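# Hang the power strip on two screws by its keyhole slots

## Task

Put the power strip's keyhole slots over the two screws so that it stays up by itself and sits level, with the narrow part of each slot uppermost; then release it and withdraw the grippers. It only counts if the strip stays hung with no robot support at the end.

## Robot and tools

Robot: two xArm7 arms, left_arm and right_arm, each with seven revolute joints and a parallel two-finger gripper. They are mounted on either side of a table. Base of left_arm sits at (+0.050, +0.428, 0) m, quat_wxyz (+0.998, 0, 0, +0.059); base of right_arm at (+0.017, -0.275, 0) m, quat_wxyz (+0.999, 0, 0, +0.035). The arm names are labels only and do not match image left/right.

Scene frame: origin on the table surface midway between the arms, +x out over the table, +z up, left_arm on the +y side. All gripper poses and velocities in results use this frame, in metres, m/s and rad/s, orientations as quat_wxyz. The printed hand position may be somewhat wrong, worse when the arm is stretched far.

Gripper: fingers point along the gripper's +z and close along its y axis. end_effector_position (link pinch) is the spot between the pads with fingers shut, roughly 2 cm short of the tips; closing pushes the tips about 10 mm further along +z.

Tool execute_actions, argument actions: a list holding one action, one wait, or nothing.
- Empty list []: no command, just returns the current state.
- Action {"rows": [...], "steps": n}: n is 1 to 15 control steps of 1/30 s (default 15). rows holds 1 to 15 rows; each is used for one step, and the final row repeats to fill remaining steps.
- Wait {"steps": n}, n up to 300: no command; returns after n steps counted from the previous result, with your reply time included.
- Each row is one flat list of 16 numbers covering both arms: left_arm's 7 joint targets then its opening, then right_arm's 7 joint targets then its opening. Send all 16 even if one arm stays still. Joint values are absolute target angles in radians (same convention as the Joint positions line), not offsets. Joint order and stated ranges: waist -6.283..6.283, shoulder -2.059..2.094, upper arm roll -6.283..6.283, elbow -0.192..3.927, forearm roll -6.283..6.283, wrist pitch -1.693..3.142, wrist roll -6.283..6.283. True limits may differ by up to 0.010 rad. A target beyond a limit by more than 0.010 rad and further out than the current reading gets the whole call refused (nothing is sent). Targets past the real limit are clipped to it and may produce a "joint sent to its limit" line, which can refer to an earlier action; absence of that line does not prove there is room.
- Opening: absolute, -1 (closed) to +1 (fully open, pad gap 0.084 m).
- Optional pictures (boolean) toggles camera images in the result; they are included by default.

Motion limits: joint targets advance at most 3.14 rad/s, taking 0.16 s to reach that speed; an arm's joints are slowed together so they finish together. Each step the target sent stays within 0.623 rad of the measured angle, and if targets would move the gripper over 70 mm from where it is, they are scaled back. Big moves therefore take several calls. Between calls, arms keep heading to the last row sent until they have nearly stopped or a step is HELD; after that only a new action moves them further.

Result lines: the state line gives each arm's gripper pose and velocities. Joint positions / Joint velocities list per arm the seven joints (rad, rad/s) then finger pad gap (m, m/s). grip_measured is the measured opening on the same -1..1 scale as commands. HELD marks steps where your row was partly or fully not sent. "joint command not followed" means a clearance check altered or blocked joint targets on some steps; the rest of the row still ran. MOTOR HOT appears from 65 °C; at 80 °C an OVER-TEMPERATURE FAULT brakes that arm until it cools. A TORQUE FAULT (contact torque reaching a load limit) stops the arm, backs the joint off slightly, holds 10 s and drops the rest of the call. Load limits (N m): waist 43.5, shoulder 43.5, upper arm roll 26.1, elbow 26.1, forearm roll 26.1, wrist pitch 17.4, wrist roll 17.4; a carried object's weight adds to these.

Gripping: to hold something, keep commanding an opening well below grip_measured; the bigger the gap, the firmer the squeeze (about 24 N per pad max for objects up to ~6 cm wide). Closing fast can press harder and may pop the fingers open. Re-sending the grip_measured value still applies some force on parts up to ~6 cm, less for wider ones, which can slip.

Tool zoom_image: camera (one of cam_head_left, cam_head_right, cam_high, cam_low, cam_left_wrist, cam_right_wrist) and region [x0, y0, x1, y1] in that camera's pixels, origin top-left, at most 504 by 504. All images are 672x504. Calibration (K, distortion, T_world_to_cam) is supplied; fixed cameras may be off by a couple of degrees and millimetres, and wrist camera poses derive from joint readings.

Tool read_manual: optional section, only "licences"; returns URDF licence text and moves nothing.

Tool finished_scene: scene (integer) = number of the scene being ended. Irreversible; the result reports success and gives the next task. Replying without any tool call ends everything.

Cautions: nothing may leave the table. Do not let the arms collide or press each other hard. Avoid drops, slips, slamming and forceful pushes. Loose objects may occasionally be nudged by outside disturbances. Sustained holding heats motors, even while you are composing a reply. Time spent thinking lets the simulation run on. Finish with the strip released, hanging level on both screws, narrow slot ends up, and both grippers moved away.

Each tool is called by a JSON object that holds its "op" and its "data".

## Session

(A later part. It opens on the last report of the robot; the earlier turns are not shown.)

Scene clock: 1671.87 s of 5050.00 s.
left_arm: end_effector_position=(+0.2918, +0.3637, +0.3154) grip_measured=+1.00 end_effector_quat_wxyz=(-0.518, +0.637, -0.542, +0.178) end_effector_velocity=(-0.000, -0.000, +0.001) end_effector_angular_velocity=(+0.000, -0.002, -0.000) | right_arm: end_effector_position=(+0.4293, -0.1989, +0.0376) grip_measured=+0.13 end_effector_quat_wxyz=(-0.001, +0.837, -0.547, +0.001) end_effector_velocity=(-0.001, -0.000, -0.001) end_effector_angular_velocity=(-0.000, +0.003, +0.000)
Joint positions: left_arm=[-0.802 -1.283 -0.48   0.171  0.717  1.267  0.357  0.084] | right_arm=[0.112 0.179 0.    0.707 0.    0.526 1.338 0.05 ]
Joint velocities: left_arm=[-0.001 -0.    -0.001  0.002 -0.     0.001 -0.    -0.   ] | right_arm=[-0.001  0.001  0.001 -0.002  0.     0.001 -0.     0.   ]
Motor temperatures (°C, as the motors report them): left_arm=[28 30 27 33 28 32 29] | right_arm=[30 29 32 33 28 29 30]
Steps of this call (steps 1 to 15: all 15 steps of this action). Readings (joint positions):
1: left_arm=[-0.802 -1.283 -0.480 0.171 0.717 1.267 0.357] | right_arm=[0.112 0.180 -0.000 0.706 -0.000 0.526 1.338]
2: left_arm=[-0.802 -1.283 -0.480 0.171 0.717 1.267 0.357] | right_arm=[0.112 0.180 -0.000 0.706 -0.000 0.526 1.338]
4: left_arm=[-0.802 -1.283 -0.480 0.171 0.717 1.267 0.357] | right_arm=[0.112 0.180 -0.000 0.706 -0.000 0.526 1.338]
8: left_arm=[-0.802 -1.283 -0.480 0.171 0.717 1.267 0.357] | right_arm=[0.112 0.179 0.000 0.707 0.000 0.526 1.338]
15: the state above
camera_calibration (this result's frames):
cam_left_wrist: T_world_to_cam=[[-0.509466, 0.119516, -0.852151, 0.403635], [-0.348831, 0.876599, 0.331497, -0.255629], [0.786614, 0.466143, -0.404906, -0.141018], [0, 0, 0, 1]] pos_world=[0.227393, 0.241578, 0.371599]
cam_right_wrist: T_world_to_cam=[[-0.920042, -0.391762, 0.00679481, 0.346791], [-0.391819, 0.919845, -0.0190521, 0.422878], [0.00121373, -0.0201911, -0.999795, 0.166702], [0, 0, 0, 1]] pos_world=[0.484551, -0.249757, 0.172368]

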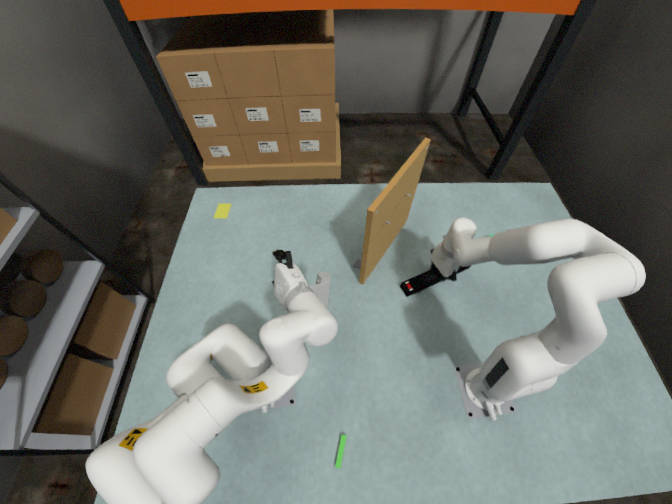

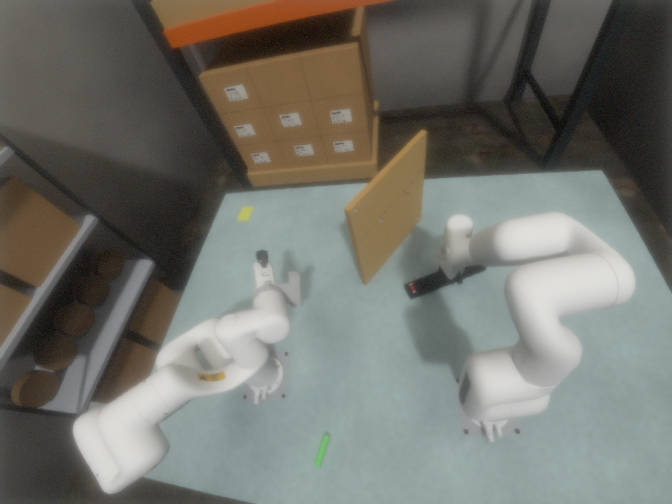

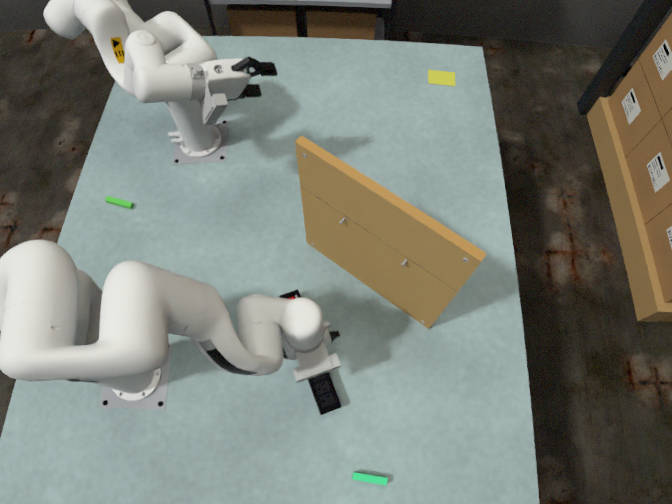

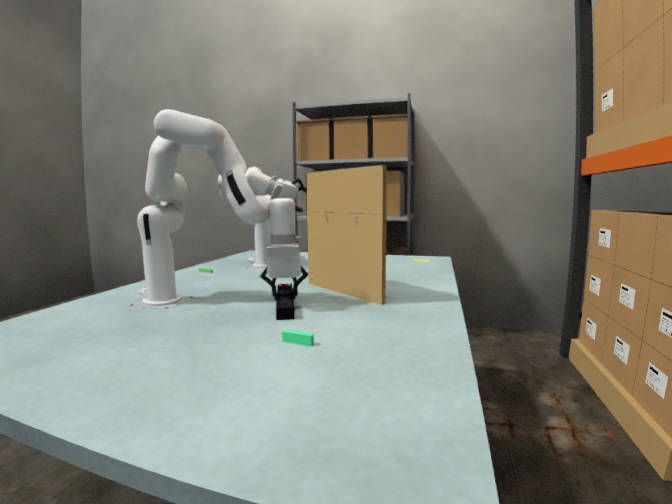

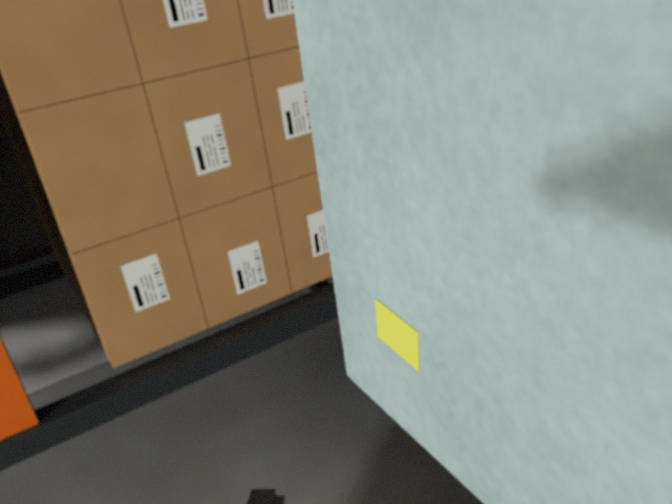

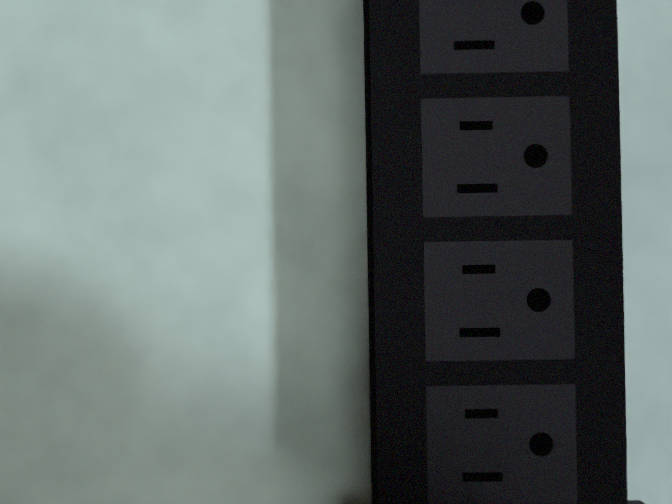

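{"op": "execute_actions", "data": {"actions": [{"rows":[[-0.802,-1.283,-0.48,0.171,0.717,1.267,0.357,1,0.112,-0.04,0,0.77,0,0.81,1.338,-1]],"steps":15}], "pictures": false}}

{"op": "execute_actions", "data": {"actions": [{"rows":[[-0.802,-1.283,-0.48,0.171,0.717,1.267,0.357,1,-0.6,0.0,0,1.0,0,1.0,1.6,-1]],"steps":15}], "pictures": false}}

{"op": "execute_actions", "data": {"actions": [{"steps":30}], "pictures": false}}

{"op": "execute_actions", "data": {"actions": [{"rows":[[-0.802,-1.283,-0.48,0.171,0.717,1.267,0.357,1,-0.92,0.1,0,1.0,0,-0.5,1.57,-1]],"steps":15}], "pictures": false}}

{"op": "execute_actions", "data": {"actions": [{"steps":30}], "pictures": false}}

{"op": "execute_actions", "data": {"actions": [{"rows":[[-0.802,-1.283,-0.48,0.171,0.717,1.267,0.357,1,-0.8,0.4,0,0.6,-0.6,-1.595,1.503,-1]],"steps":15}], "pictures": false}}

{"op": "execute_actions", "data": {"actions": [{"steps":30}], "pictures": false}}

{"op": "execute_actions", "data": {"actions": [{"rows":[[-0.802,-1.283,-0.48,0.171,0.717,1.267,0.357,1,-0.25,0.5,0,0.62,-1.17,-1.53,1.62,-1]],"steps":15}], "pictures": false}}

{"op": "execute_actions", "data": {"actions": [{"steps":25}], "pictures": false}}

{"op": "execute_actions", "data": {"actions": [{"rows":[[-0.802,-1.283,-0.48,0.171,0.717,1.267,0.357,1,-0.106,0.638,0,0.90,-1.04,-1.43,1.795,-1]],"steps":15}], "pictures": false}}

{"op": "execute_actions", "data": {"actions": [{"steps":20}]}}

{"op": "zoom_image", "data": {"camera": "cam_high", "region": [290,180,440,300]}}

Scene clock: 1690.53 s of 5050.00 s.
left_arm: end_effector_position=(+0.2918, +0.3637, +0.3154) grip_measured=+1.00 end_effector_quat_wxyz=(-0.518, +0.637, -0.542, +0.178) end_effector_velocity=(+0.000, +0.001, -0.000) end_effector_angular_velocity=(-0.000, +0.001, +0.002) | right_arm: end_effector_position=(+0.4267, -0.1994, +0.1266) grip_measured=+0.13 end_effector_quat_wxyz=(+0.002, +0.837, -0.547, -0.002) end_effector_velocity=(-0.020, -0.003, +0.001) end_effector_angular_velocity=(-0.011, +0.061, +0.001)
Joint positions: left_arm=[-0.802 -1.283 -0.48   0.171  0.717  1.267  0.357  0.084] | right_arm=[ 0.112 -0.034  0.     0.766 -0.     0.804  1.338  0.05 ]
Joint velocities: left_arm=[ 0.001 -0.001  0.001 -0.001  0.     0.    -0.    -0.   ] | right_arm=[ 0.    -0.024  0.001 -0.009  0.001  0.077 -0.    -0.   ]
Motor temperatures (°C, as the motors report them): left_arm=[28 30 27 33 28 32 29] | right_arm=[30 29 32 32 28 29 30]
Steps of this call (steps 1 to 15: the robot went on to your last target; steps 16 to 90: nothing new was sent; then 15.17 s passed at rest; steps 91 to 105: all 15 steps of this action). Readings (joint positions):
91: left_arm=[-0.802 -1.283 -0.480 0.171 0.717 1.267 0.357] | right_arm=[0.112 0.180 0.000 0.706 0.000 0.526 1.338]
92: left_arm=[-0.802 -1.283 -0.480 0.171 0.717 1.267 0.357] | right_arm=[0.112 0.178 -0.000 0.706 -0.000 0.530 1.338]
94: left_arm=[-0.802 -1.283 -0.480 0.171 0.717 1.267 0.357] | right_arm=[0.112 0.154 -0.000 0.706 -0.000 0.577 1.338]
98: left_arm=[-0.802 -1.283 -0.480 0.171 0.717 1.267 0.357] | right_arm=[0.112 0.030 -0.000 0.748 -0.000 0.723 1.338]
105: the state above

Scene clock: 1691.03 s of 5050.00 s.
left_arm: end_effector_position=(+0.2918, +0.3637, +0.3154) grip_measured=+1.00 end_effector_quat_wxyz=(-0.518, +0.637, -0.542, +0.178) end_effector_velocity=(+0.000, -0.000, +0.000) end_effector_angular_velocity=(-0.000, -0.000, -0.000) | right_arm: end_effector_position=(+0.4487, -0.3655, +0.1603) grip_measured=+0.13 end_effector_quat_wxyz=(-0.001, -0.663, +0.748, +0.001) end_effector_velocity=(-0.033, -0.405, +0.078) end_effector_angular_velocity=(-0.003, -0.008, -1.239)
Joint positions: left_arm=[-0.802 -1.283 -0.48   0.171  0.717  1.267  0.357  0.084] | right_arm=[-0.276 -0.014 -0.001  0.896 -0.     0.914  1.483  0.05 ]
Joint velocities: left_arm=[ 0.001  0.     0.     0.     0.    -0.001 -0.    -0.   ] | right_arm=[-0.915  0.041  0.002  0.29  -0.     0.241  0.327  0.   ]
Motor temperatures (°C, as the motors report them): left_arm=[28 30 27 33 28 32 29] | right_arm=[30 29 32 32 28 29 30]
Steps of this call (steps 1 to 15: all 15 steps of this action). Readings (joint positions):
1: left_arm=[-0.802 -1.283 -0.480 0.171 0.717 1.267 0.357] | right_arm=[0.112 -0.035 0.000 0.766 -0.000 0.806 1.338]
2: left_arm=[-0.802 -1.283 -0.480 0.171 0.717 1.267 0.357] | right_arm=[0.109 -0.035 0.001 0.768 0.000 0.809 1.340]
4: left_arm=[-0.802 -1.283 -0.480 0.171 0.717 1.267 0.357] | right_arm=[0.072 -0.031 0.008 0.782 0.000 0.822 1.357]
8: left_arm=[-0.802 -1.283 -0.480 0.171 0.717 1.267 0.357] | right_arm=[-0.060 -0.025 -0.001 0.829 -0.000 0.857 1.406]
15: the state above

Scene clock: 1692.03 s of 5050.00 s.
left_arm: end_effector_position=(+0.2918, +0.3637, +0.3154) grip_measured=+1.00 end_effector_quat_wxyz=(-0.518, +0.637, -0.542, +0.178) end_effector_velocity=(-0.000, +0.000, +0.000) end_effector_angular_velocity=(+0.001, +0.000, +0.001) | right_arm: end_effector_position=(+0.4121, -0.5065, +0.1886) grip_measured=+0.13 end_effector_quat_wxyz=(-0.000, -0.484, +0.875, +0.000) end_effector_velocity=(-0.001, -0.001, -0.000) end_effector_angular_velocity=(+0.001, +0.001, -0.003)
Joint positions: left_arm=[-0.802 -1.283 -0.48   0.171  0.717  1.267  0.357  0.084] | right_arm=[-0.6   0.    0.    1.    0.    1.    1.6   0.05]
Joint velocities: left_arm=[-0.001 -0.     0.    -0.     0.001  0.002  0.    -0.   ] | right_arm=[-0.001  0.001 -0.001  0.001  0.     0.002  0.     0.   ]
Motor temperatures (°C, as the motors report them): left_arm=[28 30 27 33 28 32 29] | right_arm=[30 29 32 32 28 29 30]
Steps of this call (steps 1 to 30: the robot went on to your last target). Readings (joint positions):
1: left_arm=[-0.802 -1.283 -0.480 0.171 0.717 1.267 0.357] | right_arm=[-0.306 -0.013 -0.001 0.906 -0.000 0.922 1.494]
2: left_arm=[-0.802 -1.283 -0.480 0.171 0.717 1.267 0.357] | right_arm=[-0.337 -0.012 -0.001 0.916 -0.000 0.930 1.505]
4: left_arm=[-0.802 -1.283 -0.480 0.171 0.717 1.267 0.357] | right_arm=[-0.397 -0.009 -0.001 0.935 -0.000 0.946 1.527]
8: left_arm=[-0.802 -1.283 -0.480 0.171 0.717 1.267 0.357] | right_arm=[-0.517 -0.004 -0.000 0.973 -0.000 0.978 1.570]
30: the state above
All arms were judged still, so your last target was given up. Only a new action makes them travel on or press farther. Fingers that are still opening or closing keep moving.

Scene clock: 1692.53 s of 5050.00 s.
left_arm: end_effector_position=(+0.2918, +0.3637, +0.3154) grip_measured=+1.00 end_effector_quat_wxyz=(-0.518, +0.637, -0.542, +0.178) end_effector_velocity=(+0.000, +0.000, +0.000) end_effector_angular_velocity=(-0.000, -0.000, +0.002) | right_arm: end_effector_position=(+0.4436, -0.6670, +0.2294) grip_measured=+0.13 end_effector_quat_wxyz=(+0.100, -0.386, +0.889, -0.225) end_effector_velocity=(+0.074, -0.352, +0.237) end_effector_angular_velocity=(-1.026, -1.093, -0.331)
Joint positions: left_arm=[-0.802 -1.283 -0.48   0.171  0.717  1.267  0.357  0.084] | right_arm=[-0.811  0.067 -0.001  0.999 -0.     0.435  1.58   0.05 ]
Joint velocities: left_arm=[0.002 0.    0.    0.001 0.    0.001 0.    0.   ] | right_arm=[-0.356  0.109 -0.004 -0.     0.    -1.609 -0.033  0.   ]
Motor temperatures (°C, as the motors report them): left_arm=[28 30 27 33 28 32 29] | right_arm=[30 29 32 32 28 29 30]
Steps of this call (steps 1 to 15: all 15 steps of this action). Readings (joint positions):
1: left_arm=[-0.802 -1.283 -0.480 0.171 0.717 1.267 0.357] | right_arm=[-0.600 0.000 0.000 1.000 0.000 1.000 1.600]
2: left_arm=[-0.802 -1.283 -0.480 0.171 0.717 1.267 0.357] | right_arm=[-0.602 0.000 0.001 1.000 0.000 0.996 1.600]
4: left_arm=[-0.802 -1.283 -0.480 0.171 0.717 1.267 0.357] | right_arm=[-0.621 0.007 0.005 0.999 0.000 0.954 1.598]
8: left_arm=[-0.802 -1.283 -0.480 0.171 0.717 1.267 0.357] | right_arm=[-0.704 0.033 -0.001 1.000 -0.000 0.783 1.590]
15: the state above

Scene clock: 1693.53 s of 5050.00 s.
left_arm: end_effector_position=(+0.2918, +0.3637, +0.3154) grip_measured=+1.00 end_effector_quat_wxyz=(-0.518, +0.637, -0.542, +0.178) end_effector_velocity=(-0.000, -0.000, +0.000) end_effector_angular_velocity=(-0.000, +0.000, -0.001) | right_arm: end_effector_position=(+0.4510, -0.7697, +0.4329) grip_measured=+0.13 end_effector_quat_wxyz=(+0.227, -0.270, +0.716, -0.603) end_effector_velocity=(-0.000, +0.000, +0.003) end_effector_angular_velocity=(-0.008, -0.004, +0.001)
Joint positions: left_arm=[-0.802 -1.283 -0.48   0.171  0.717  1.267  0.357  0.084] | right_arm=[-0.92   0.1    0.     1.    -0.    -0.499  1.57   0.05 ]
Joint velocities: left_arm=[-0.001 -0.     0.001  0.     0.     0.001  0.     0.   ] | right_arm=[-0.001 -0.001  0.     0.001 -0.002 -0.008 -0.001  0.   ]
Motor temperatures (°C, as the motors report them): left_arm=[28 30 27 33 28 32 29] | right_arm=[30 29 32 32 28 29 30]
Steps of this call (steps 1 to 30: the robot went on to your last target). Readings (joint positions):
1: left_arm=[-0.802 -1.283 -0.480 0.171 0.717 1.267 0.357] | right_arm=[-0.822 0.070 -0.001 0.999 -0.000 0.381 1.579]
2: left_arm=[-0.802 -1.283 -0.480 0.171 0.717 1.267 0.357] | right_arm=[-0.833 0.073 -0.001 0.999 -0.000 0.325 1.578]
4: left_arm=[-0.802 -1.283 -0.480 0.171 0.717 1.267 0.357] | right_arm=[-0.850 0.079 -0.001 0.999 -0.000 0.213 1.577]
8: left_arm=[-0.802 -1.283 -0.480 0.171 0.717 1.267 0.357] | right_arm=[-0.876 0.087 -0.001 1.000 0.000 -0.017 1.574]
30: the state above

Scene clock: 1694.03 s of 5050.00 s.
left_arm: end_effector_position=(+0.2918, +0.3637, +0.3154) grip_measured=+1.00 end_effector_quat_wxyz=(-0.518, +0.637, -0.542, +0.178) end_effector_velocity=(+0.000, -0.000, +0.001) end_effector_angular_velocity=(-0.003, -0.002, -0.001) | right_arm: end_effector_position=(+0.5050, -0.6513, +0.3169) grip_measured=+0.13 end_effector_quat_wxyz=(+0.271, -0.440, +0.613, -0.598) end_effector_velocity=(+0.060, +0.376, -0.135) end_effector_angular_velocity=(-0.389, -0.309, +1.035)
Joint positions: left_arm=[-0.802 -1.283 -0.48   0.171  0.717  1.267  0.357  0.084] | right_arm=[-0.855  0.263  0.     0.783 -0.325 -0.933  1.534  0.05 ]
Joint velocities: left_arm=[ 0.    -0.001  0.001  0.001  0.    -0.001 -0.001 -0.   ] | right_arm=[ 0.15   0.374  0.002 -0.495 -0.745 -1.415 -0.083  0.   ]
Motor temperatures (°C, as the motors report them): left_arm=[28 30 27 33 28 32 29] | right_arm=[30 29 32 32 28 29 30]
Steps of this call (steps 1 to 15: all 15 steps of this action). Readings (joint positions):
1: left_arm=[-0.802 -1.283 -0.480 0.171 0.717 1.267 0.357] | right_arm=[-0.920 0.100 0.000 1.000 -0.000 -0.500 1.570]
2: left_arm=[-0.802 -1.283 -0.480 0.171 0.717 1.267 0.357] | right_arm=[-0.919 0.101 -0.000 0.998 -0.004 -0.504 1.570]
4: left_arm=[-0.802 -1.283 -0.480 0.171 0.717 1.267 0.357] | right_arm=[-0.914 0.115 -0.004 0.979 -0.041 -0.546 1.565]
8: left_arm=[-0.802 -1.283 -0.480 0.171 0.717 1.267 0.357] | right_arm=[-0.891 0.174 0.001 0.901 -0.146 -0.660 1.554]
15: the state above

Scene clock: 1695.03 s of 5050.00 s.
left_arm: end_effector_position=(+0.2918, +0.3637, +0.3154) grip_measured=+1.00 end_effector_quat_wxyz=(-0.518, +0.637, -0.542, +0.178) end_effector_velocity=(+0.000, +0.000, -0.000) end_effector_angular_velocity=(+0.000, +0.000, +0.001) | right_arm: end_effector_position=(+0.4770, -0.4982, +0.3176) grip_measured=+0.14 end_effector_quat_wxyz=(-0.457, +0.465, -0.436, +0.621) end_effector_velocity=(-0.000, +0.001, -0.001) end_effector_angular_velocity=(+0.001, +0.000, +0.003)
Joint positions: left_arm=[-0.802 -1.283 -0.48   0.171  0.717  1.267  0.357  0.084] | right_arm=[-0.8    0.4   -0.     0.6   -0.6   -1.595  1.503  0.05 ]
Joint velocities: left_arm=[ 0.  0. -0. -0.  0.  0. -0. -0.] | right_arm=[ 0.     0.001 -0.    -0.001 -0.002 -0.002 -0.     0.   ]
Motor temperatures (°C, as the motors report them): left_arm=[28 30 27 33 28 32 29] | right_arm=[30 29 32 32 28 29 30]
Steps of this call (steps 1 to 30: the robot went on to your last target). Readings (joint positions):
1: left_arm=[-0.802 -1.283 -0.480 0.171 0.717 1.267 0.357] | right_arm=[-0.850 0.276 0.001 0.767 -0.349 -0.982 1.531]
2: left_arm=[-0.802 -1.283 -0.480 0.171 0.717 1.267 0.357] | right_arm=[-0.845 0.288 0.001 0.751 -0.374 -1.034 1.528]
4: left_arm=[-0.802 -1.283 -0.480 0.171 0.717 1.267 0.357] | right_arm=[-0.835 0.311 0.001 0.719 -0.421 -1.147 1.523]
8: left_arm=[-0.802 -1.283 -0.480 0.171 0.717 1.267 0.357] | right_arm=[-0.817 0.356 0.000 0.659 -0.513 -1.379 1.513]
30: the state above

Scene clock: 1695.53 s of 5050.00 s.
left_arm: end_effector_position=(+0.2918, +0.3637, +0.3154) grip_measured=+1.00 end_effector_quat_wxyz=(-0.518, +0.637, -0.542, +0.178) end_effector_velocity=(+0.000, +0.000, +0.000) end_effector_angular_velocity=(+0.001, +0.000, +0.000) | right_arm: end_effector_position=(+0.5080, -0.2968, +0.2806) grip_measured=+0.13 end_effector_quat_wxyz=(+0.596, -0.591, +0.323, -0.437) end_effector_velocity=(-0.041, +0.473, -0.087) end_effector_angular_velocity=(+0.038, +0.260, +1.324)
Joint positions: left_arm=[-0.802 -1.283 -0.48   0.171  0.717  1.267  0.357  0.084] | right_arm=[-0.523  0.45   0.     0.611 -0.887 -1.562  1.562  0.05 ]
Joint velocities: left_arm=[ 0.    -0.     0.     0.     0.     0.     0.001 -0.   ] | right_arm=[ 0.655  0.119 -0.002  0.024 -0.676  0.076  0.139 -0.   ]
Motor temperatures (°C, as the motors report them): left_arm=[28 30 27 33 28 32 29] | right_arm=[30 29 32 32 28 29 30]
Steps of this call (steps 1 to 15: all 15 steps of this action). Readings (joint positions):
1: left_arm=[-0.802 -1.283 -0.480 0.171 0.717 1.267 0.357] | right_arm=[-0.800 0.400 -0.000 0.600 -0.600 -1.595 1.503]
2: left_arm=[-0.802 -1.283 -0.480 0.171 0.717 1.267 0.357] | right_arm=[-0.797 0.400 -0.001 0.600 -0.604 -1.595 1.504]
4: left_arm=[-0.802 -1.283 -0.480 0.171 0.717 1.267 0.357] | right_arm=[-0.766 0.406 -0.007 0.603 -0.638 -1.591 1.511]
8: left_arm=[-0.802 -1.283 -0.480 0.171 0.717 1.267 0.357] | right_arm=[-0.675 0.423 0.000 0.605 -0.730 -1.580 1.530]
15: the state above

Scene clock: 1696.37 s of 5050.00 s.
left_arm: end_effector_position=(+0.2918, +0.3637, +0.3154) grip_measured=+1.00 end_effector_quat_wxyz=(-0.518, +0.637, -0.542, +0.178) end_effector_velocity=(-0.000, -0.000, +0.000) end_effector_angular_velocity=(+0.001, -0.001, -0.000) | right_arm: end_effector_position=(+0.4477, -0.1158, +0.2454) grip_measured=+0.13 end_effector_quat_wxyz=(+0.673, -0.681, +0.182, -0.225) end_effector_velocity=(-0.002, +0.004, -0.001) end_effector_angular_velocity=(+0.001, +0.002, +0.012)
Joint positions: left_arm=[-0.802 -1.283 -0.48   0.171  0.717  1.267  0.357  0.084] | right_arm=[-0.251  0.5   -0.     0.62  -1.17  -1.53   1.62   0.05 ]
Joint velocities: left_arm=[-0.     0.    -0.001  0.     0.001  0.    -0.    -0.   ] | right_arm=[ 0.006  0.001  0.002 -0.001 -0.005  0.     0.     0.   ]
Motor temperatures (°C, as the motors report them): left_arm=[28 30 27 33 28 32 29] | right_arm=[30 29 32 32 28 29 30]
Steps of this call (steps 1 to 25: the robot went on to your last target). Readings (joint positions):
1: left_arm=[-0.802 -1.283 -0.480 0.171 0.717 1.267 0.357] | right_arm=[-0.501 0.454 0.000 0.611 -0.909 -1.559 1.566]
2: left_arm=[-0.802 -1.283 -0.480 0.171 0.717 1.267 0.357] | right_arm=[-0.479 0.458 0.000 0.612 -0.932 -1.557 1.571]
4: left_arm=[-0.802 -1.283 -0.480 0.171 0.717 1.267 0.357] | right_arm=[-0.435 0.466 0.000 0.614 -0.978 -1.552 1.581]
8: left_arm=[-0.802 -1.283 -0.480 0.171 0.717 1.267 0.357] | right_arm=[-0.346 0.482 0.000 0.617 -1.071 -1.541 1.600]
25: the state above

Scene clock: 1696.87 s of 5050.00 s.
left_arm: end_effector_position=(+0.2918, +0.3637, +0.3154) grip_measured=+1.00 end_effector_quat_wxyz=(-0.518, +0.637, -0.542, +0.178) end_effector_velocity=(-0.000, +0.000, +0.000) end_effector_angular_velocity=(+0.001, -0.000, +0.000) | right_arm: end_effector_position=(+0.5199, -0.0706, +0.2328) grip_measured=+0.13 end_effector_quat_wxyz=(+0.675, -0.679, +0.204, -0.204) end_effector_velocity=(+0.019, -0.002, -0.000) end_effector_angular_velocity=(+0.004, +0.009, -0.027)
Joint positions: left_arm=[-0.802 -1.283 -0.48   0.171  0.717  1.267  0.357  0.084] | right_arm=[-0.109  0.635 -0.001  0.894 -1.043 -1.432  1.791  0.05 ]
Joint velocities: left_arm=[ 0.001  0.    -0.001  0.    -0.     0.     0.    -0.   ] | right_arm=[ 0.016  0.023 -0.014  0.056  0.029  0.018  0.039  0.   ]
Motor temperatures (°C, as the motors report them): left_arm=[28 30 27 33 28 32 29] | right_arm=[30 29 32 32 28 29 30]
Steps of this call (steps 1 to 15: all 15 steps of this action). Readings (joint positions):
1: left_arm=[-0.802 -1.283 -0.480 0.171 0.717 1.267 0.357] | right_arm=[-0.251 0.500 -0.000 0.620 -1.170 -1.530 1.620]
2: left_arm=[-0.802 -1.283 -0.480 0.171 0.717 1.267 0.357] | right_arm=[-0.249 0.502 -0.001 0.623 -1.168 -1.529 1.623]
4: left_arm=[-0.802 -1.283 -0.480 0.171 0.717 1.267 0.357] | right_arm=[-0.229 0.521 -0.003 0.663 -1.149 -1.515 1.649]
8: left_arm=[-0.802 -1.283 -0.480 0.171 0.717 1.267 0.357] | right_arm=[-0.145 0.601 0.001 0.826 -1.075 -1.456 1.747]
15: the state above

Scene clock: 1697.53 s of 5050.00 s.
left_arm: end_effector_position=(+0.2918, +0.3637, +0.3154) grip_measured=+1.00 end_effector_quat_wxyz=(-0.518, +0.637, -0.542, +0.178) end_effector_velocity=(+0.000, +0.000, -0.000) end_effector_angular_velocity=(-0.000, +0.001, +0.001) | right_arm: end_effector_position=(+0.5213, -0.0691, +0.2330) grip_measured=+0.13 end_effector_quat_wxyz=(+0.675, -0.679, +0.204, -0.203) end_effector_velocity=(+0.000, -0.000, -0.000) end_effector_angular_velocity=(+0.000, +0.001, -0.001)
Joint positions: left_arm=[-0.802 -1.283 -0.48   0.171  0.717  1.267  0.357  0.084] | right_arm=[-0.106  0.638 -0.     0.9   -1.04  -1.43   1.795  0.05 ]
Joint velocities: left_arm=[ 0.     0.001  0.    -0.    -0.     0.    -0.     0.   ] | right_arm=[ 0.     0.    -0.001 -0.001  0.001 -0.     0.     0.   ]
Motor temperatures (°C, as the motors report them): left_arm=[28 30 27 33 28 32 29] | right_arm=[30 29 32 32 28 29 30]
Steps of this call (steps 1 to 15: the robot went on to your last target; steps 16 to 20: nothing new was sent). Readings (joint positions):
1: left_arm=[-0.802 -1.283 -0.480 0.171 0.717 1.267 0.357] | right_arm=[-0.109 0.636 -0.001 0.895 -1.042 -1.432 1.792]
2: left_arm=[-0.802 -1.283 -0.480 0.171 0.717 1.267 0.357] | right_arm=[-0.108 0.636 -0.001 0.896 -1.041 -1.431 1.793]
4: left_arm=[-0.802 -1.283 -0.480 0.171 0.717 1.267 0.357] | right_arm=[-0.107 0.637 -0.001 0.898 -1.041 -1.431 1.794]
8: left_arm=[-0.802 -1.283 -0.480 0.171 0.717 1.267 0.357] | right_arm=[-0.106 0.638 -0.000 0.899 -1.040 -1.430 1.795]
20: the state above
All arms were judged still, so your last target was given up. Only a new action makes them travel on or press farther. Fingers that are still opening or closing keep moving.
camera_calibration (this result's frames):
cam_left_wrist: T_world_to_cam=[[-0.509466, 0.119516, -0.85215, 0.403635], [-0.348832, 0.876599, 0.331497, -0.255629], [0.786614, 0.466144, -0.404907, -0.141018], [0, 0, 0, 1]] pos_world=[0.227393, 0.241578, 0.371599]
cam_right_wrist: T_world_to_cam=[[-0.0164728, -0.00596565, -0.999847, 0.271102], [-0.823568, 0.567126, 0.0101847, 0.537143], [0.566978, 0.823609, -0.0142553, -0.101652], [0, 0, 0, 1]] pos_world=[0.504474, -0.219289, 0.26414]

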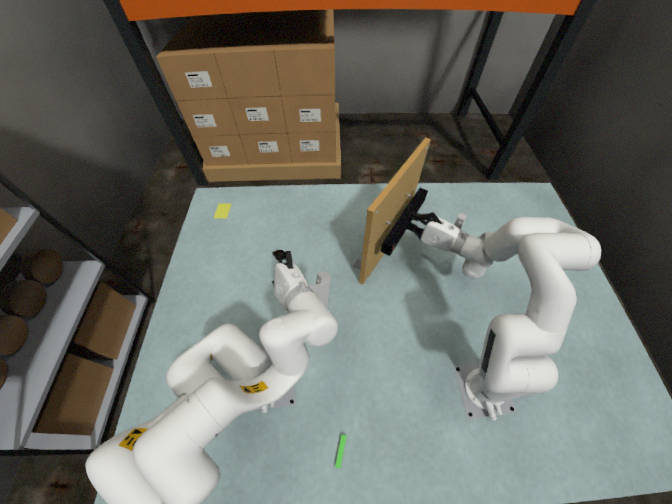

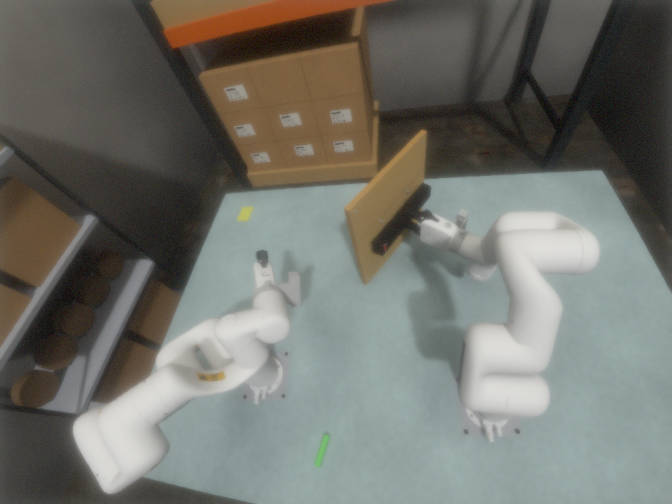

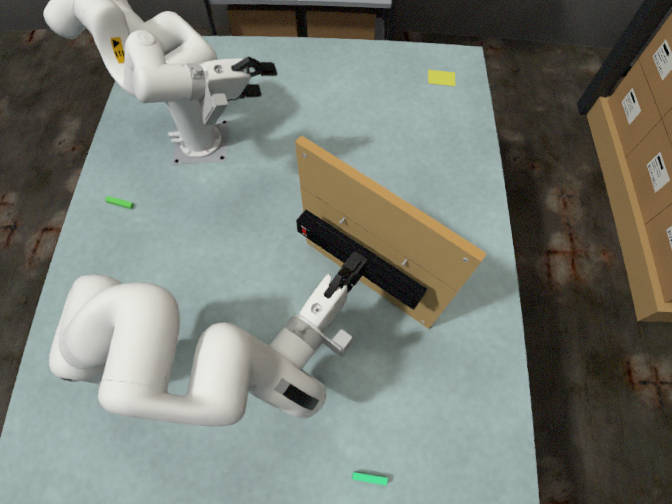

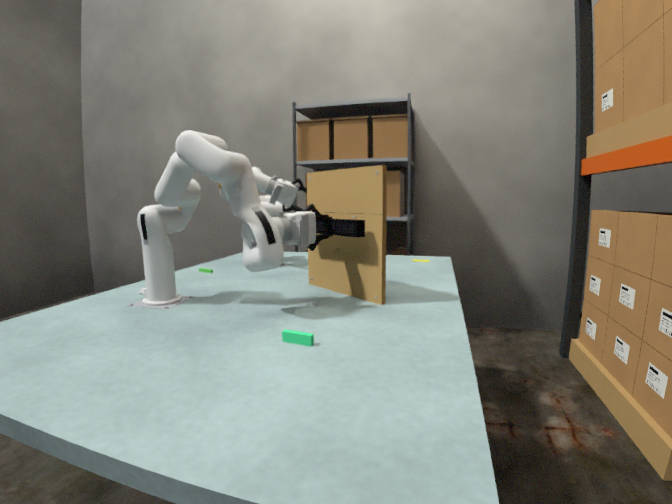

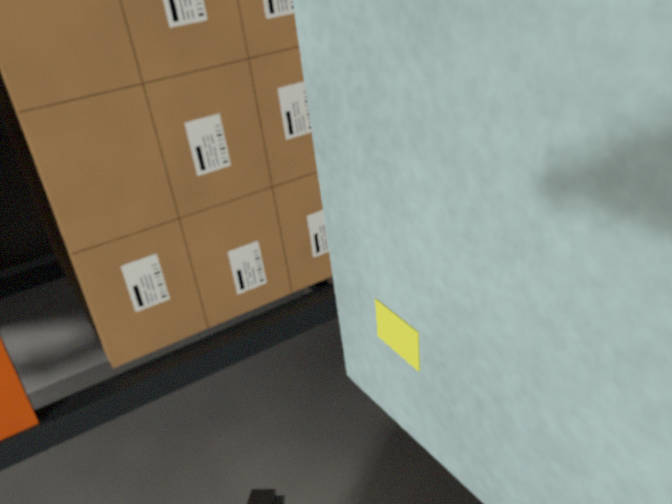

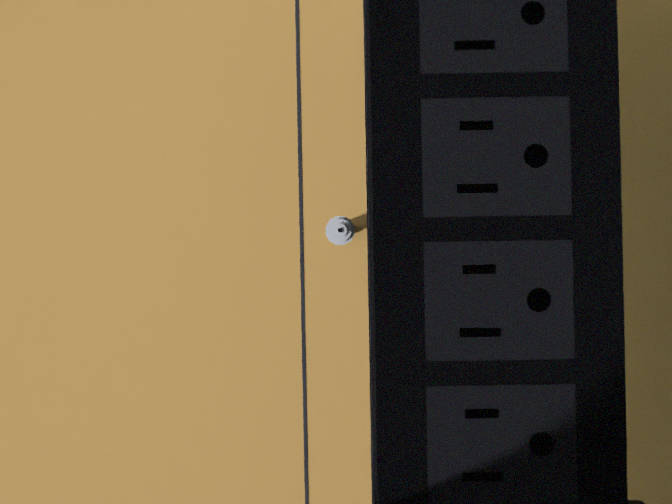

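Region (290, 180, 440, 300) of cam_high's 672x504 image, scaled by 3.360, with more detail than that image has; it fills the top 403 rows of this view, and the rest is white.

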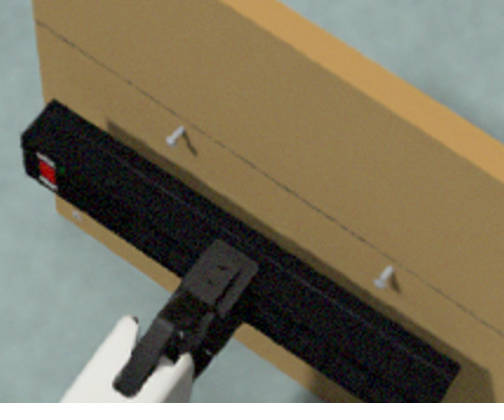

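{"op": "execute_actions", "data": {"actions": [{"rows":[[-0.802,-1.283,-0.48,0.171,0.717,1.267,0.357,1,-0.111,0.541,0,0.893,-1.04,-1.389,1.863,-1]],"steps":15}], "pictures": false}}

{"op": "execute_actions", "data": {"actions": [{"rows":[[-0.802,-1.283,-0.48,0.171,0.717,1.267,0.357,1,-0.065,0.559,0,0.931,-0.998,-1.367,1.872,-1]],"steps":15}]}}

{"op": "zoom_image", "data": {"camera": "cam_high", "region": [290,180,440,300]}}

Scene clock: 1707.33 s of 5050.00 s.
left_arm: end_effector_position=(+0.2918, +0.3637, +0.3154) grip_measured=+1.00 end_effector_quat_wxyz=(-0.518, +0.637, -0.542, +0.178) end_effector_velocity=(-0.000, +0.000, +0.000) end_effector_angular_velocity=(-0.000, +0.000, +0.002) | right_arm: end_effector_position=(+0.5260, -0.0705, +0.2684) grip_measured=+0.13 end_effector_quat_wxyz=(+0.675, -0.676, +0.206, -0.212) end_effector_velocity=(+0.001, -0.001, +0.006) end_effector_angular_velocity=(+0.001, -0.006, -0.003)
Joint positions: left_arm=[-0.802 -1.283 -0.48   0.171  0.717  1.267  0.357  0.084] | right_arm=[-0.111  0.543  0.     0.892 -1.04  -1.389  1.862  0.05 ]
Joint velocities: left_arm=[ 0.    -0.001  0.    -0.     0.     0.001 -0.    -0.   ] | right_arm=[-0.001 -0.011 -0.001  0.003  0.001  0.003  0.008 -0.   ]
Motor temperatures (°C, as the motors report them): left_arm=[28 30 27 33 28 32 29] | right_arm=[30 29 32 32 28 29 30]
Steps of this call (steps 1 to 90: nothing new was sent; then 6.30 s passed at rest; steps 91 to 105: all 15 steps of this action). Readings (joint positions):
91: left_arm=[-0.802 -1.283 -0.480 0.171 0.717 1.267 0.357] | right_arm=[-0.106 0.638 0.000 0.900 -1.040 -1.430 1.795]
92: left_arm=[-0.802 -1.283 -0.480 0.171 0.717 1.267 0.357] | right_arm=[-0.106 0.635 -0.000 0.899 -1.040 -1.428 1.798]
94: left_arm=[-0.802 -1.283 -0.480 0.171 0.717 1.267 0.357] | right_arm=[-0.108 0.604 -0.000 0.894 -1.041 -1.412 1.822]
98: left_arm=[-0.802 -1.283 -0.480 0.171 0.717 1.267 0.357] | right_arm=[-0.111 0.549 0.000 0.897 -1.040 -1.396 1.854]
105: the state above

Scene clock: 1707.83 s of 5050.00 s.
left_arm: end_effector_position=(+0.2918, +0.3637, +0.3154) grip_measured=+1.00 end_effector_quat_wxyz=(-0.518, +0.637, -0.542, +0.178) end_effector_velocity=(+0.000, +0.001, +0.000) end_effector_angular_velocity=(-0.000, +0.000, +0.002) | right_arm: end_effector_position=(+0.5364, -0.0545, +0.2694) grip_measured=+0.14 end_effector_quat_wxyz=(+0.675, -0.675, +0.207, -0.214) end_effector_velocity=(+0.002, +0.005, +0.000) end_effector_angular_velocity=(-0.002, -0.000, +0.001)
Joint positions: left_arm=[-0.802 -1.283 -0.48   0.171  0.717  1.267  0.357  0.084] | right_arm=[-0.067  0.559 -0.002  0.93  -0.998 -1.367  1.872  0.05 ]
Joint velocities: left_arm=[ 0.001 -0.     0.     0.    -0.     0.001 -0.    -0.   ] | right_arm=[0.007 0.003 0.004 0.009 0.006 0.01  0.001 0.   ]
Motor temperatures (°C, as the motors report them): left_arm=[28 30 27 33 28 32 29] | right_arm=[30 29 32 32 28 29 30]
Steps of this call (steps 1 to 15: all 15 steps of this action). Readings (joint positions):
1: left_arm=[-0.802 -1.283 -0.480 0.171 0.717 1.267 0.357] | right_arm=[-0.111 0.542 -0.000 0.893 -1.040 -1.389 1.863]
2: left_arm=[-0.802 -1.283 -0.480 0.171 0.717 1.267 0.357] | right_arm=[-0.108 0.543 -0.001 0.895 -1.036 -1.387 1.864]
4: left_arm=[-0.802 -1.283 -0.480 0.171 0.717 1.267 0.357] | right_arm=[-0.088 0.551 -0.003 0.913 -1.017 -1.377 1.868]
8: left_arm=[-0.802 -1.283 -0.480 0.171 0.717 1.267 0.357] | right_arm=[-0.071 0.558 -0.003 0.925 -1.003 -1.372 1.871]
15: the state above
camera_calibration (this result's frames):
cam_left_wrist: T_world_to_cam=[[-0.509466, 0.119516, -0.85215, 0.403635], [-0.348832, 0.876599, 0.331497, -0.255629], [0.786614, 0.466144, -0.404906, -0.141018], [0, 0, 0, 1]] pos_world=[0.227393, 0.241578, 0.371599]
cam_right_wrist: T_world_to_cam=[[-0.00532966, -0.00306957, -0.999981, 0.302079], [-0.812449, 0.583027, 0.00254048, 0.537856], [0.583008, 0.812447, -0.00560121, -0.133218], [0, 0, 0, 1]] pos_world=[0.516258, -0.204425, 0.299961]

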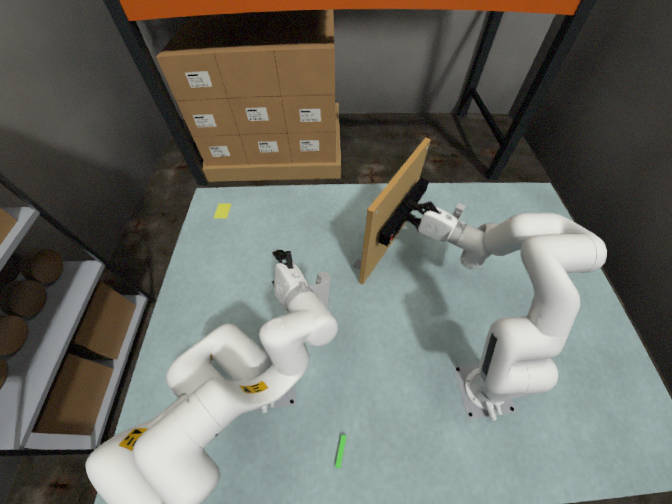

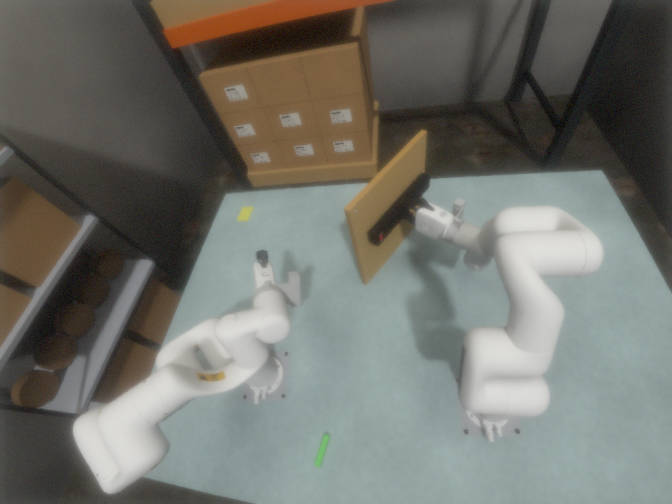

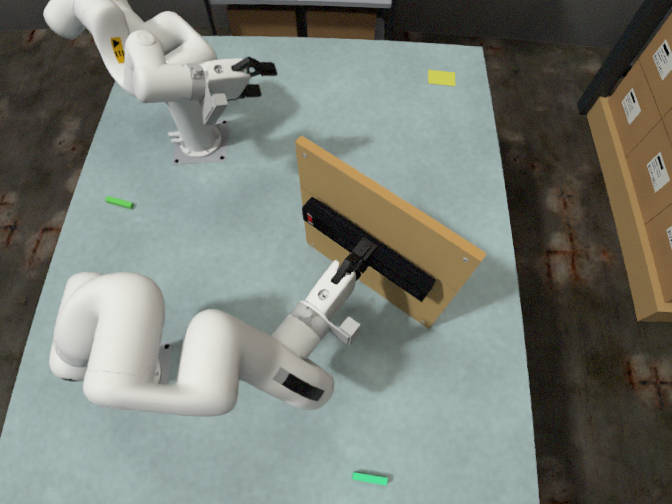

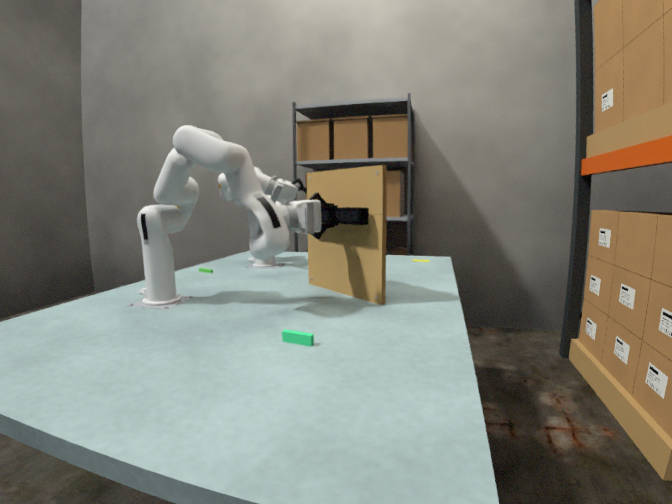

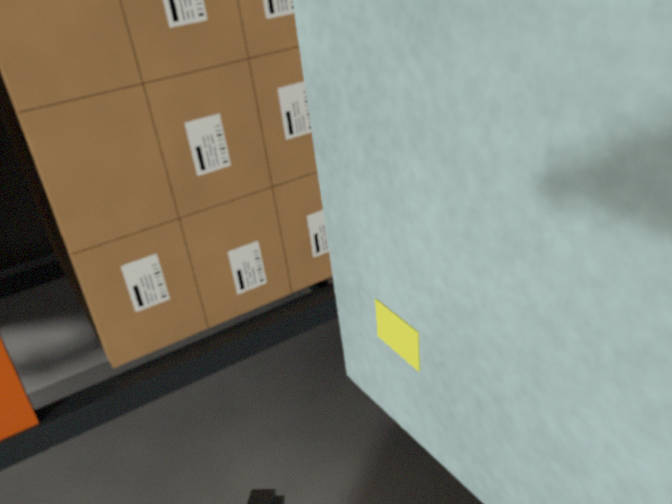

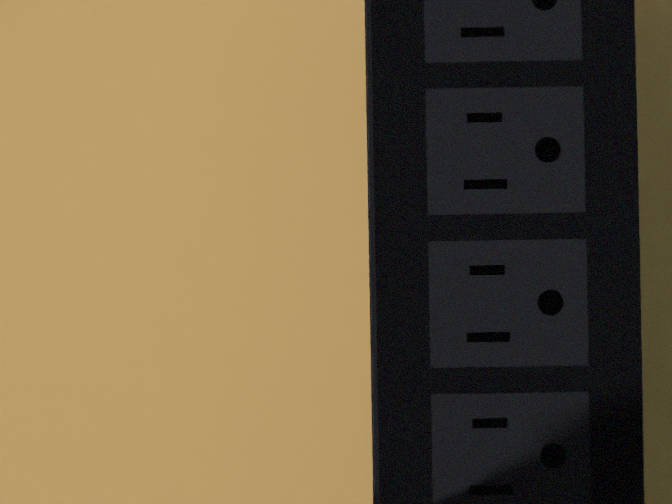

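Region (290, 180, 440, 300) of cam_high's 672x504 image, scaled by 3.360, with more detail than that image has; it fills the top 403 rows of this view, and the rest is white.

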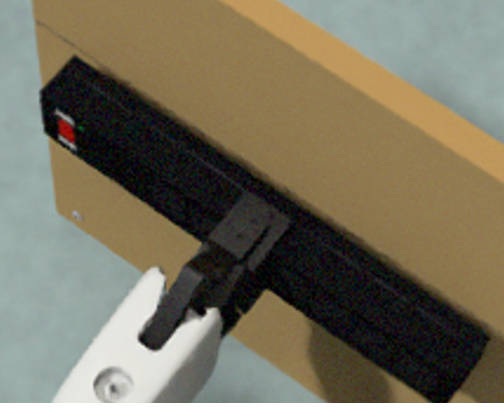

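{"op": "execute_actions", "data": {"actions": [{"rows":[[-0.802,-1.283,-0.48,0.171,0.717,1.267,0.357,1,-0.0673,0.564,0,0.930,-1.000,-1.3705,1.8675,-1],[-0.802,-1.283,-0.48,0.171,0.717,1.267,0.357,1,-0.0673,0.564,0,0.930,-1.000,-1.3705,1.8675,-1],[-0.802,-1.283,-0.48,0.171,0.717,1.267,0.357,1,-0.0673,0.564,0,0.930,-1.000,-1.3705,1.8675,-1],[-0.802,-1.283,-0.48,0.171,0.717,1.267,0.357,1,-0.0673,0.564,0,0.930,-1.000,-1.3705,1.8675,-1],[-0.802,-1.283,-0.48,0.171,0.717,1.267,0.357,1,-0.0673,0.564,0,0.930,-1.000,-1.3705,1.8675,-1],[-0.802,-1.283,-0.48,0.171,0.717,1.267,0.357,1,-0.0673,0.564,0,0.930,-1.000,-1.3705,1.8675,-1],[-0.802,-1.283,-0.48,0.171,0.717,1.267,0.357,1,-0.0604,0.567,0,0.9357,-0.994,-1.367,1.869,-1]],"steps":15}]}}

Scene clock: 1717.57 s of 5050.00 s.
left_arm: end_effector_position=(+0.2918, +0.3637, +0.3154) grip_measured=+1.00 end_effector_quat_wxyz=(-0.518, +0.637, -0.542, +0.178) end_effector_velocity=(+0.000, -0.000, +0.000) end_effector_angular_velocity=(+0.001, +0.000, -0.001) | right_arm: end_effector_position=(+0.5361, -0.0502, +0.2691) grip_measured=+0.14 end_effector_quat_wxyz=(+0.677, -0.674, +0.204, -0.212) end_effector_velocity=(+0.001, +0.002, -0.001) end_effector_angular_velocity=(-0.002, +0.002, -0.000)
Joint positions: left_arm=[-0.802 -1.283 -0.48   0.171  0.717  1.267  0.357  0.084] | right_arm=[-0.06   0.566  0.001  0.936 -0.995 -1.369  1.869  0.05 ]
Joint velocities: left_arm=[-0.     0.     0.     0.     0.    -0.     0.001 -0.   ] | right_arm=[ 0.005  0.002 -0.     0.003  0.004  0.005  0.001 -0.   ]
Motor temperatures (°C, as the motors report them): left_arm=[28 30 27 33 28 32 29] | right_arm=[30 29 32 32 28 29 30]
Steps of this call (steps 1 to 15: the robot went on to your last target; steps 16 to 90: nothing new was sent; then 6.23 s passed at rest; steps 91 to 105: all 15 steps of this action). Readings (joint positions):
91: left_arm=[-0.802 -1.283 -0.480 0.171 0.717 1.267 0.357] | right_arm=[-0.065 0.559 -0.000 0.931 -0.998 -1.367 1.872]
92: left_arm=[-0.802 -1.283 -0.480 0.171 0.717 1.267 0.357] | right_arm=[-0.065 0.560 0.000 0.931 -0.998 -1.368 1.871]
94: left_arm=[-0.802 -1.283 -0.480 0.171 0.717 1.267 0.357] | right_arm=[-0.066 0.562 0.001 0.932 -0.999 -1.370 1.869]
98: left_arm=[-0.802 -1.283 -0.480 0.171 0.717 1.267 0.357] | right_arm=[-0.065 0.563 0.001 0.932 -0.999 -1.371 1.868]
105: the state above
camera_calibration (this result's frames):
cam_left_wrist: T_world_to_cam=[[-0.509466, 0.119516, -0.85215, 0.403635], [-0.348832, 0.876599, 0.331497, -0.255629], [0.786614, 0.466144, -0.404906, -0.141018], [0, 0, 0, 1]] pos_world=[0.227393, 0.241578, 0.371599]
cam_right_wrist: T_world_to_cam=[[-0.00229155, -0.000139395, -0.999997, 0.300308], [-0.816382, 0.57751, 0.00179028, 0.537138], [0.577508, 0.816384, -0.00143719, -0.13454], [0, 0, 0, 1]] pos_world=[0.516895, -0.200324, 0.299153]

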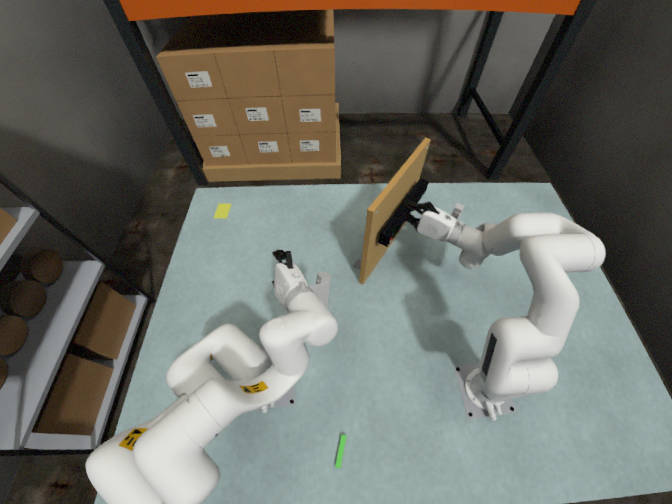

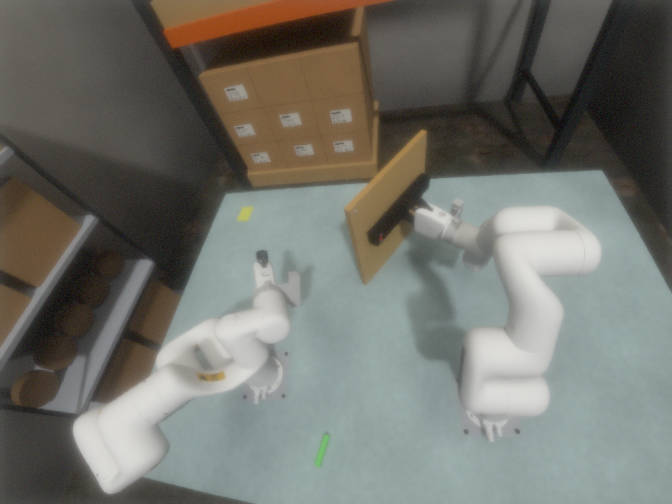

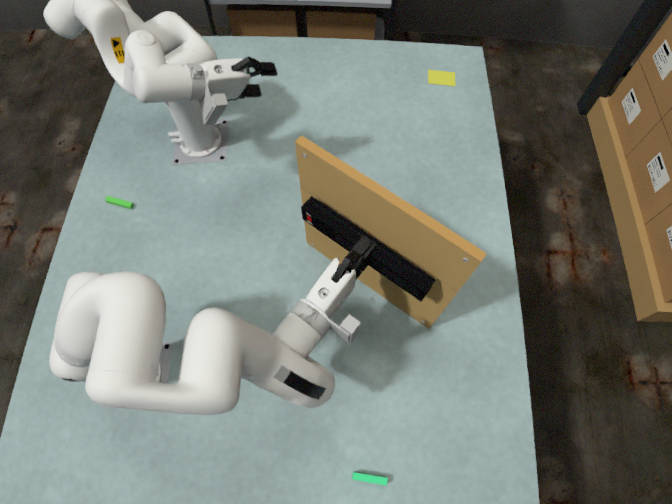

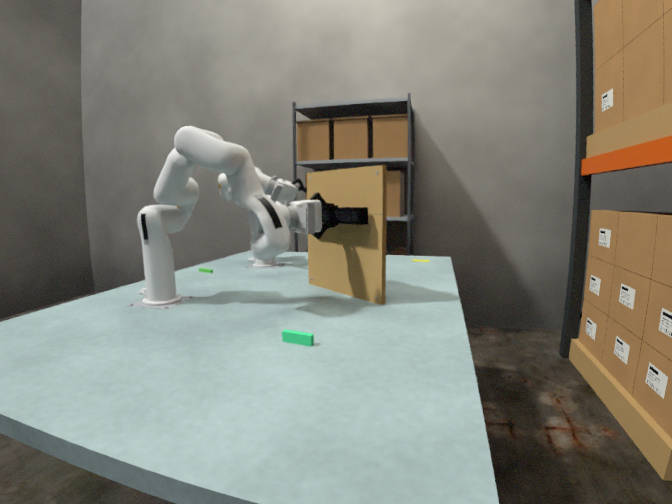

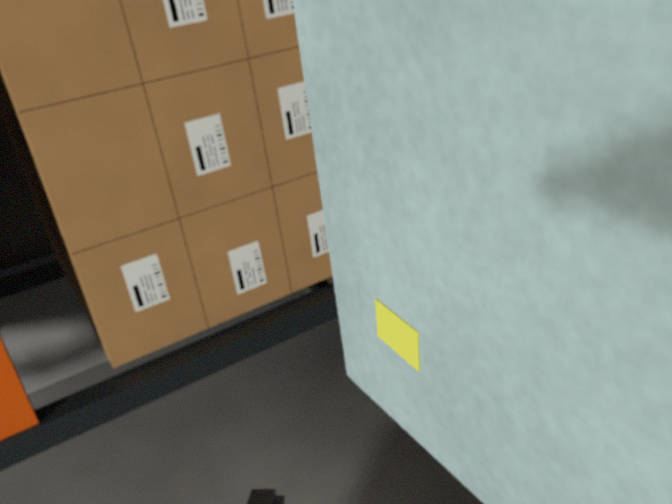

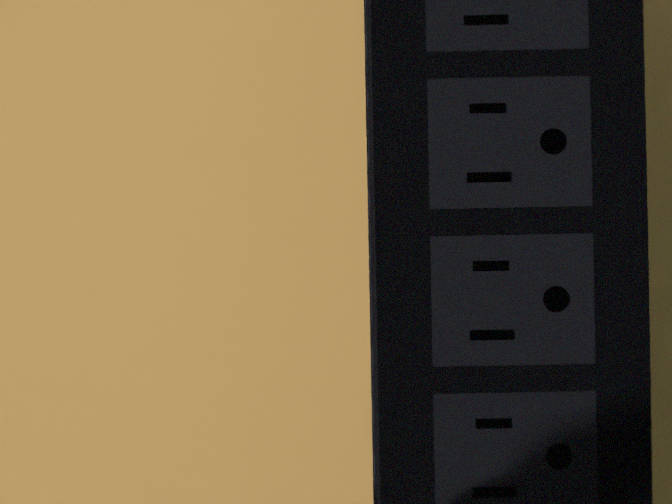

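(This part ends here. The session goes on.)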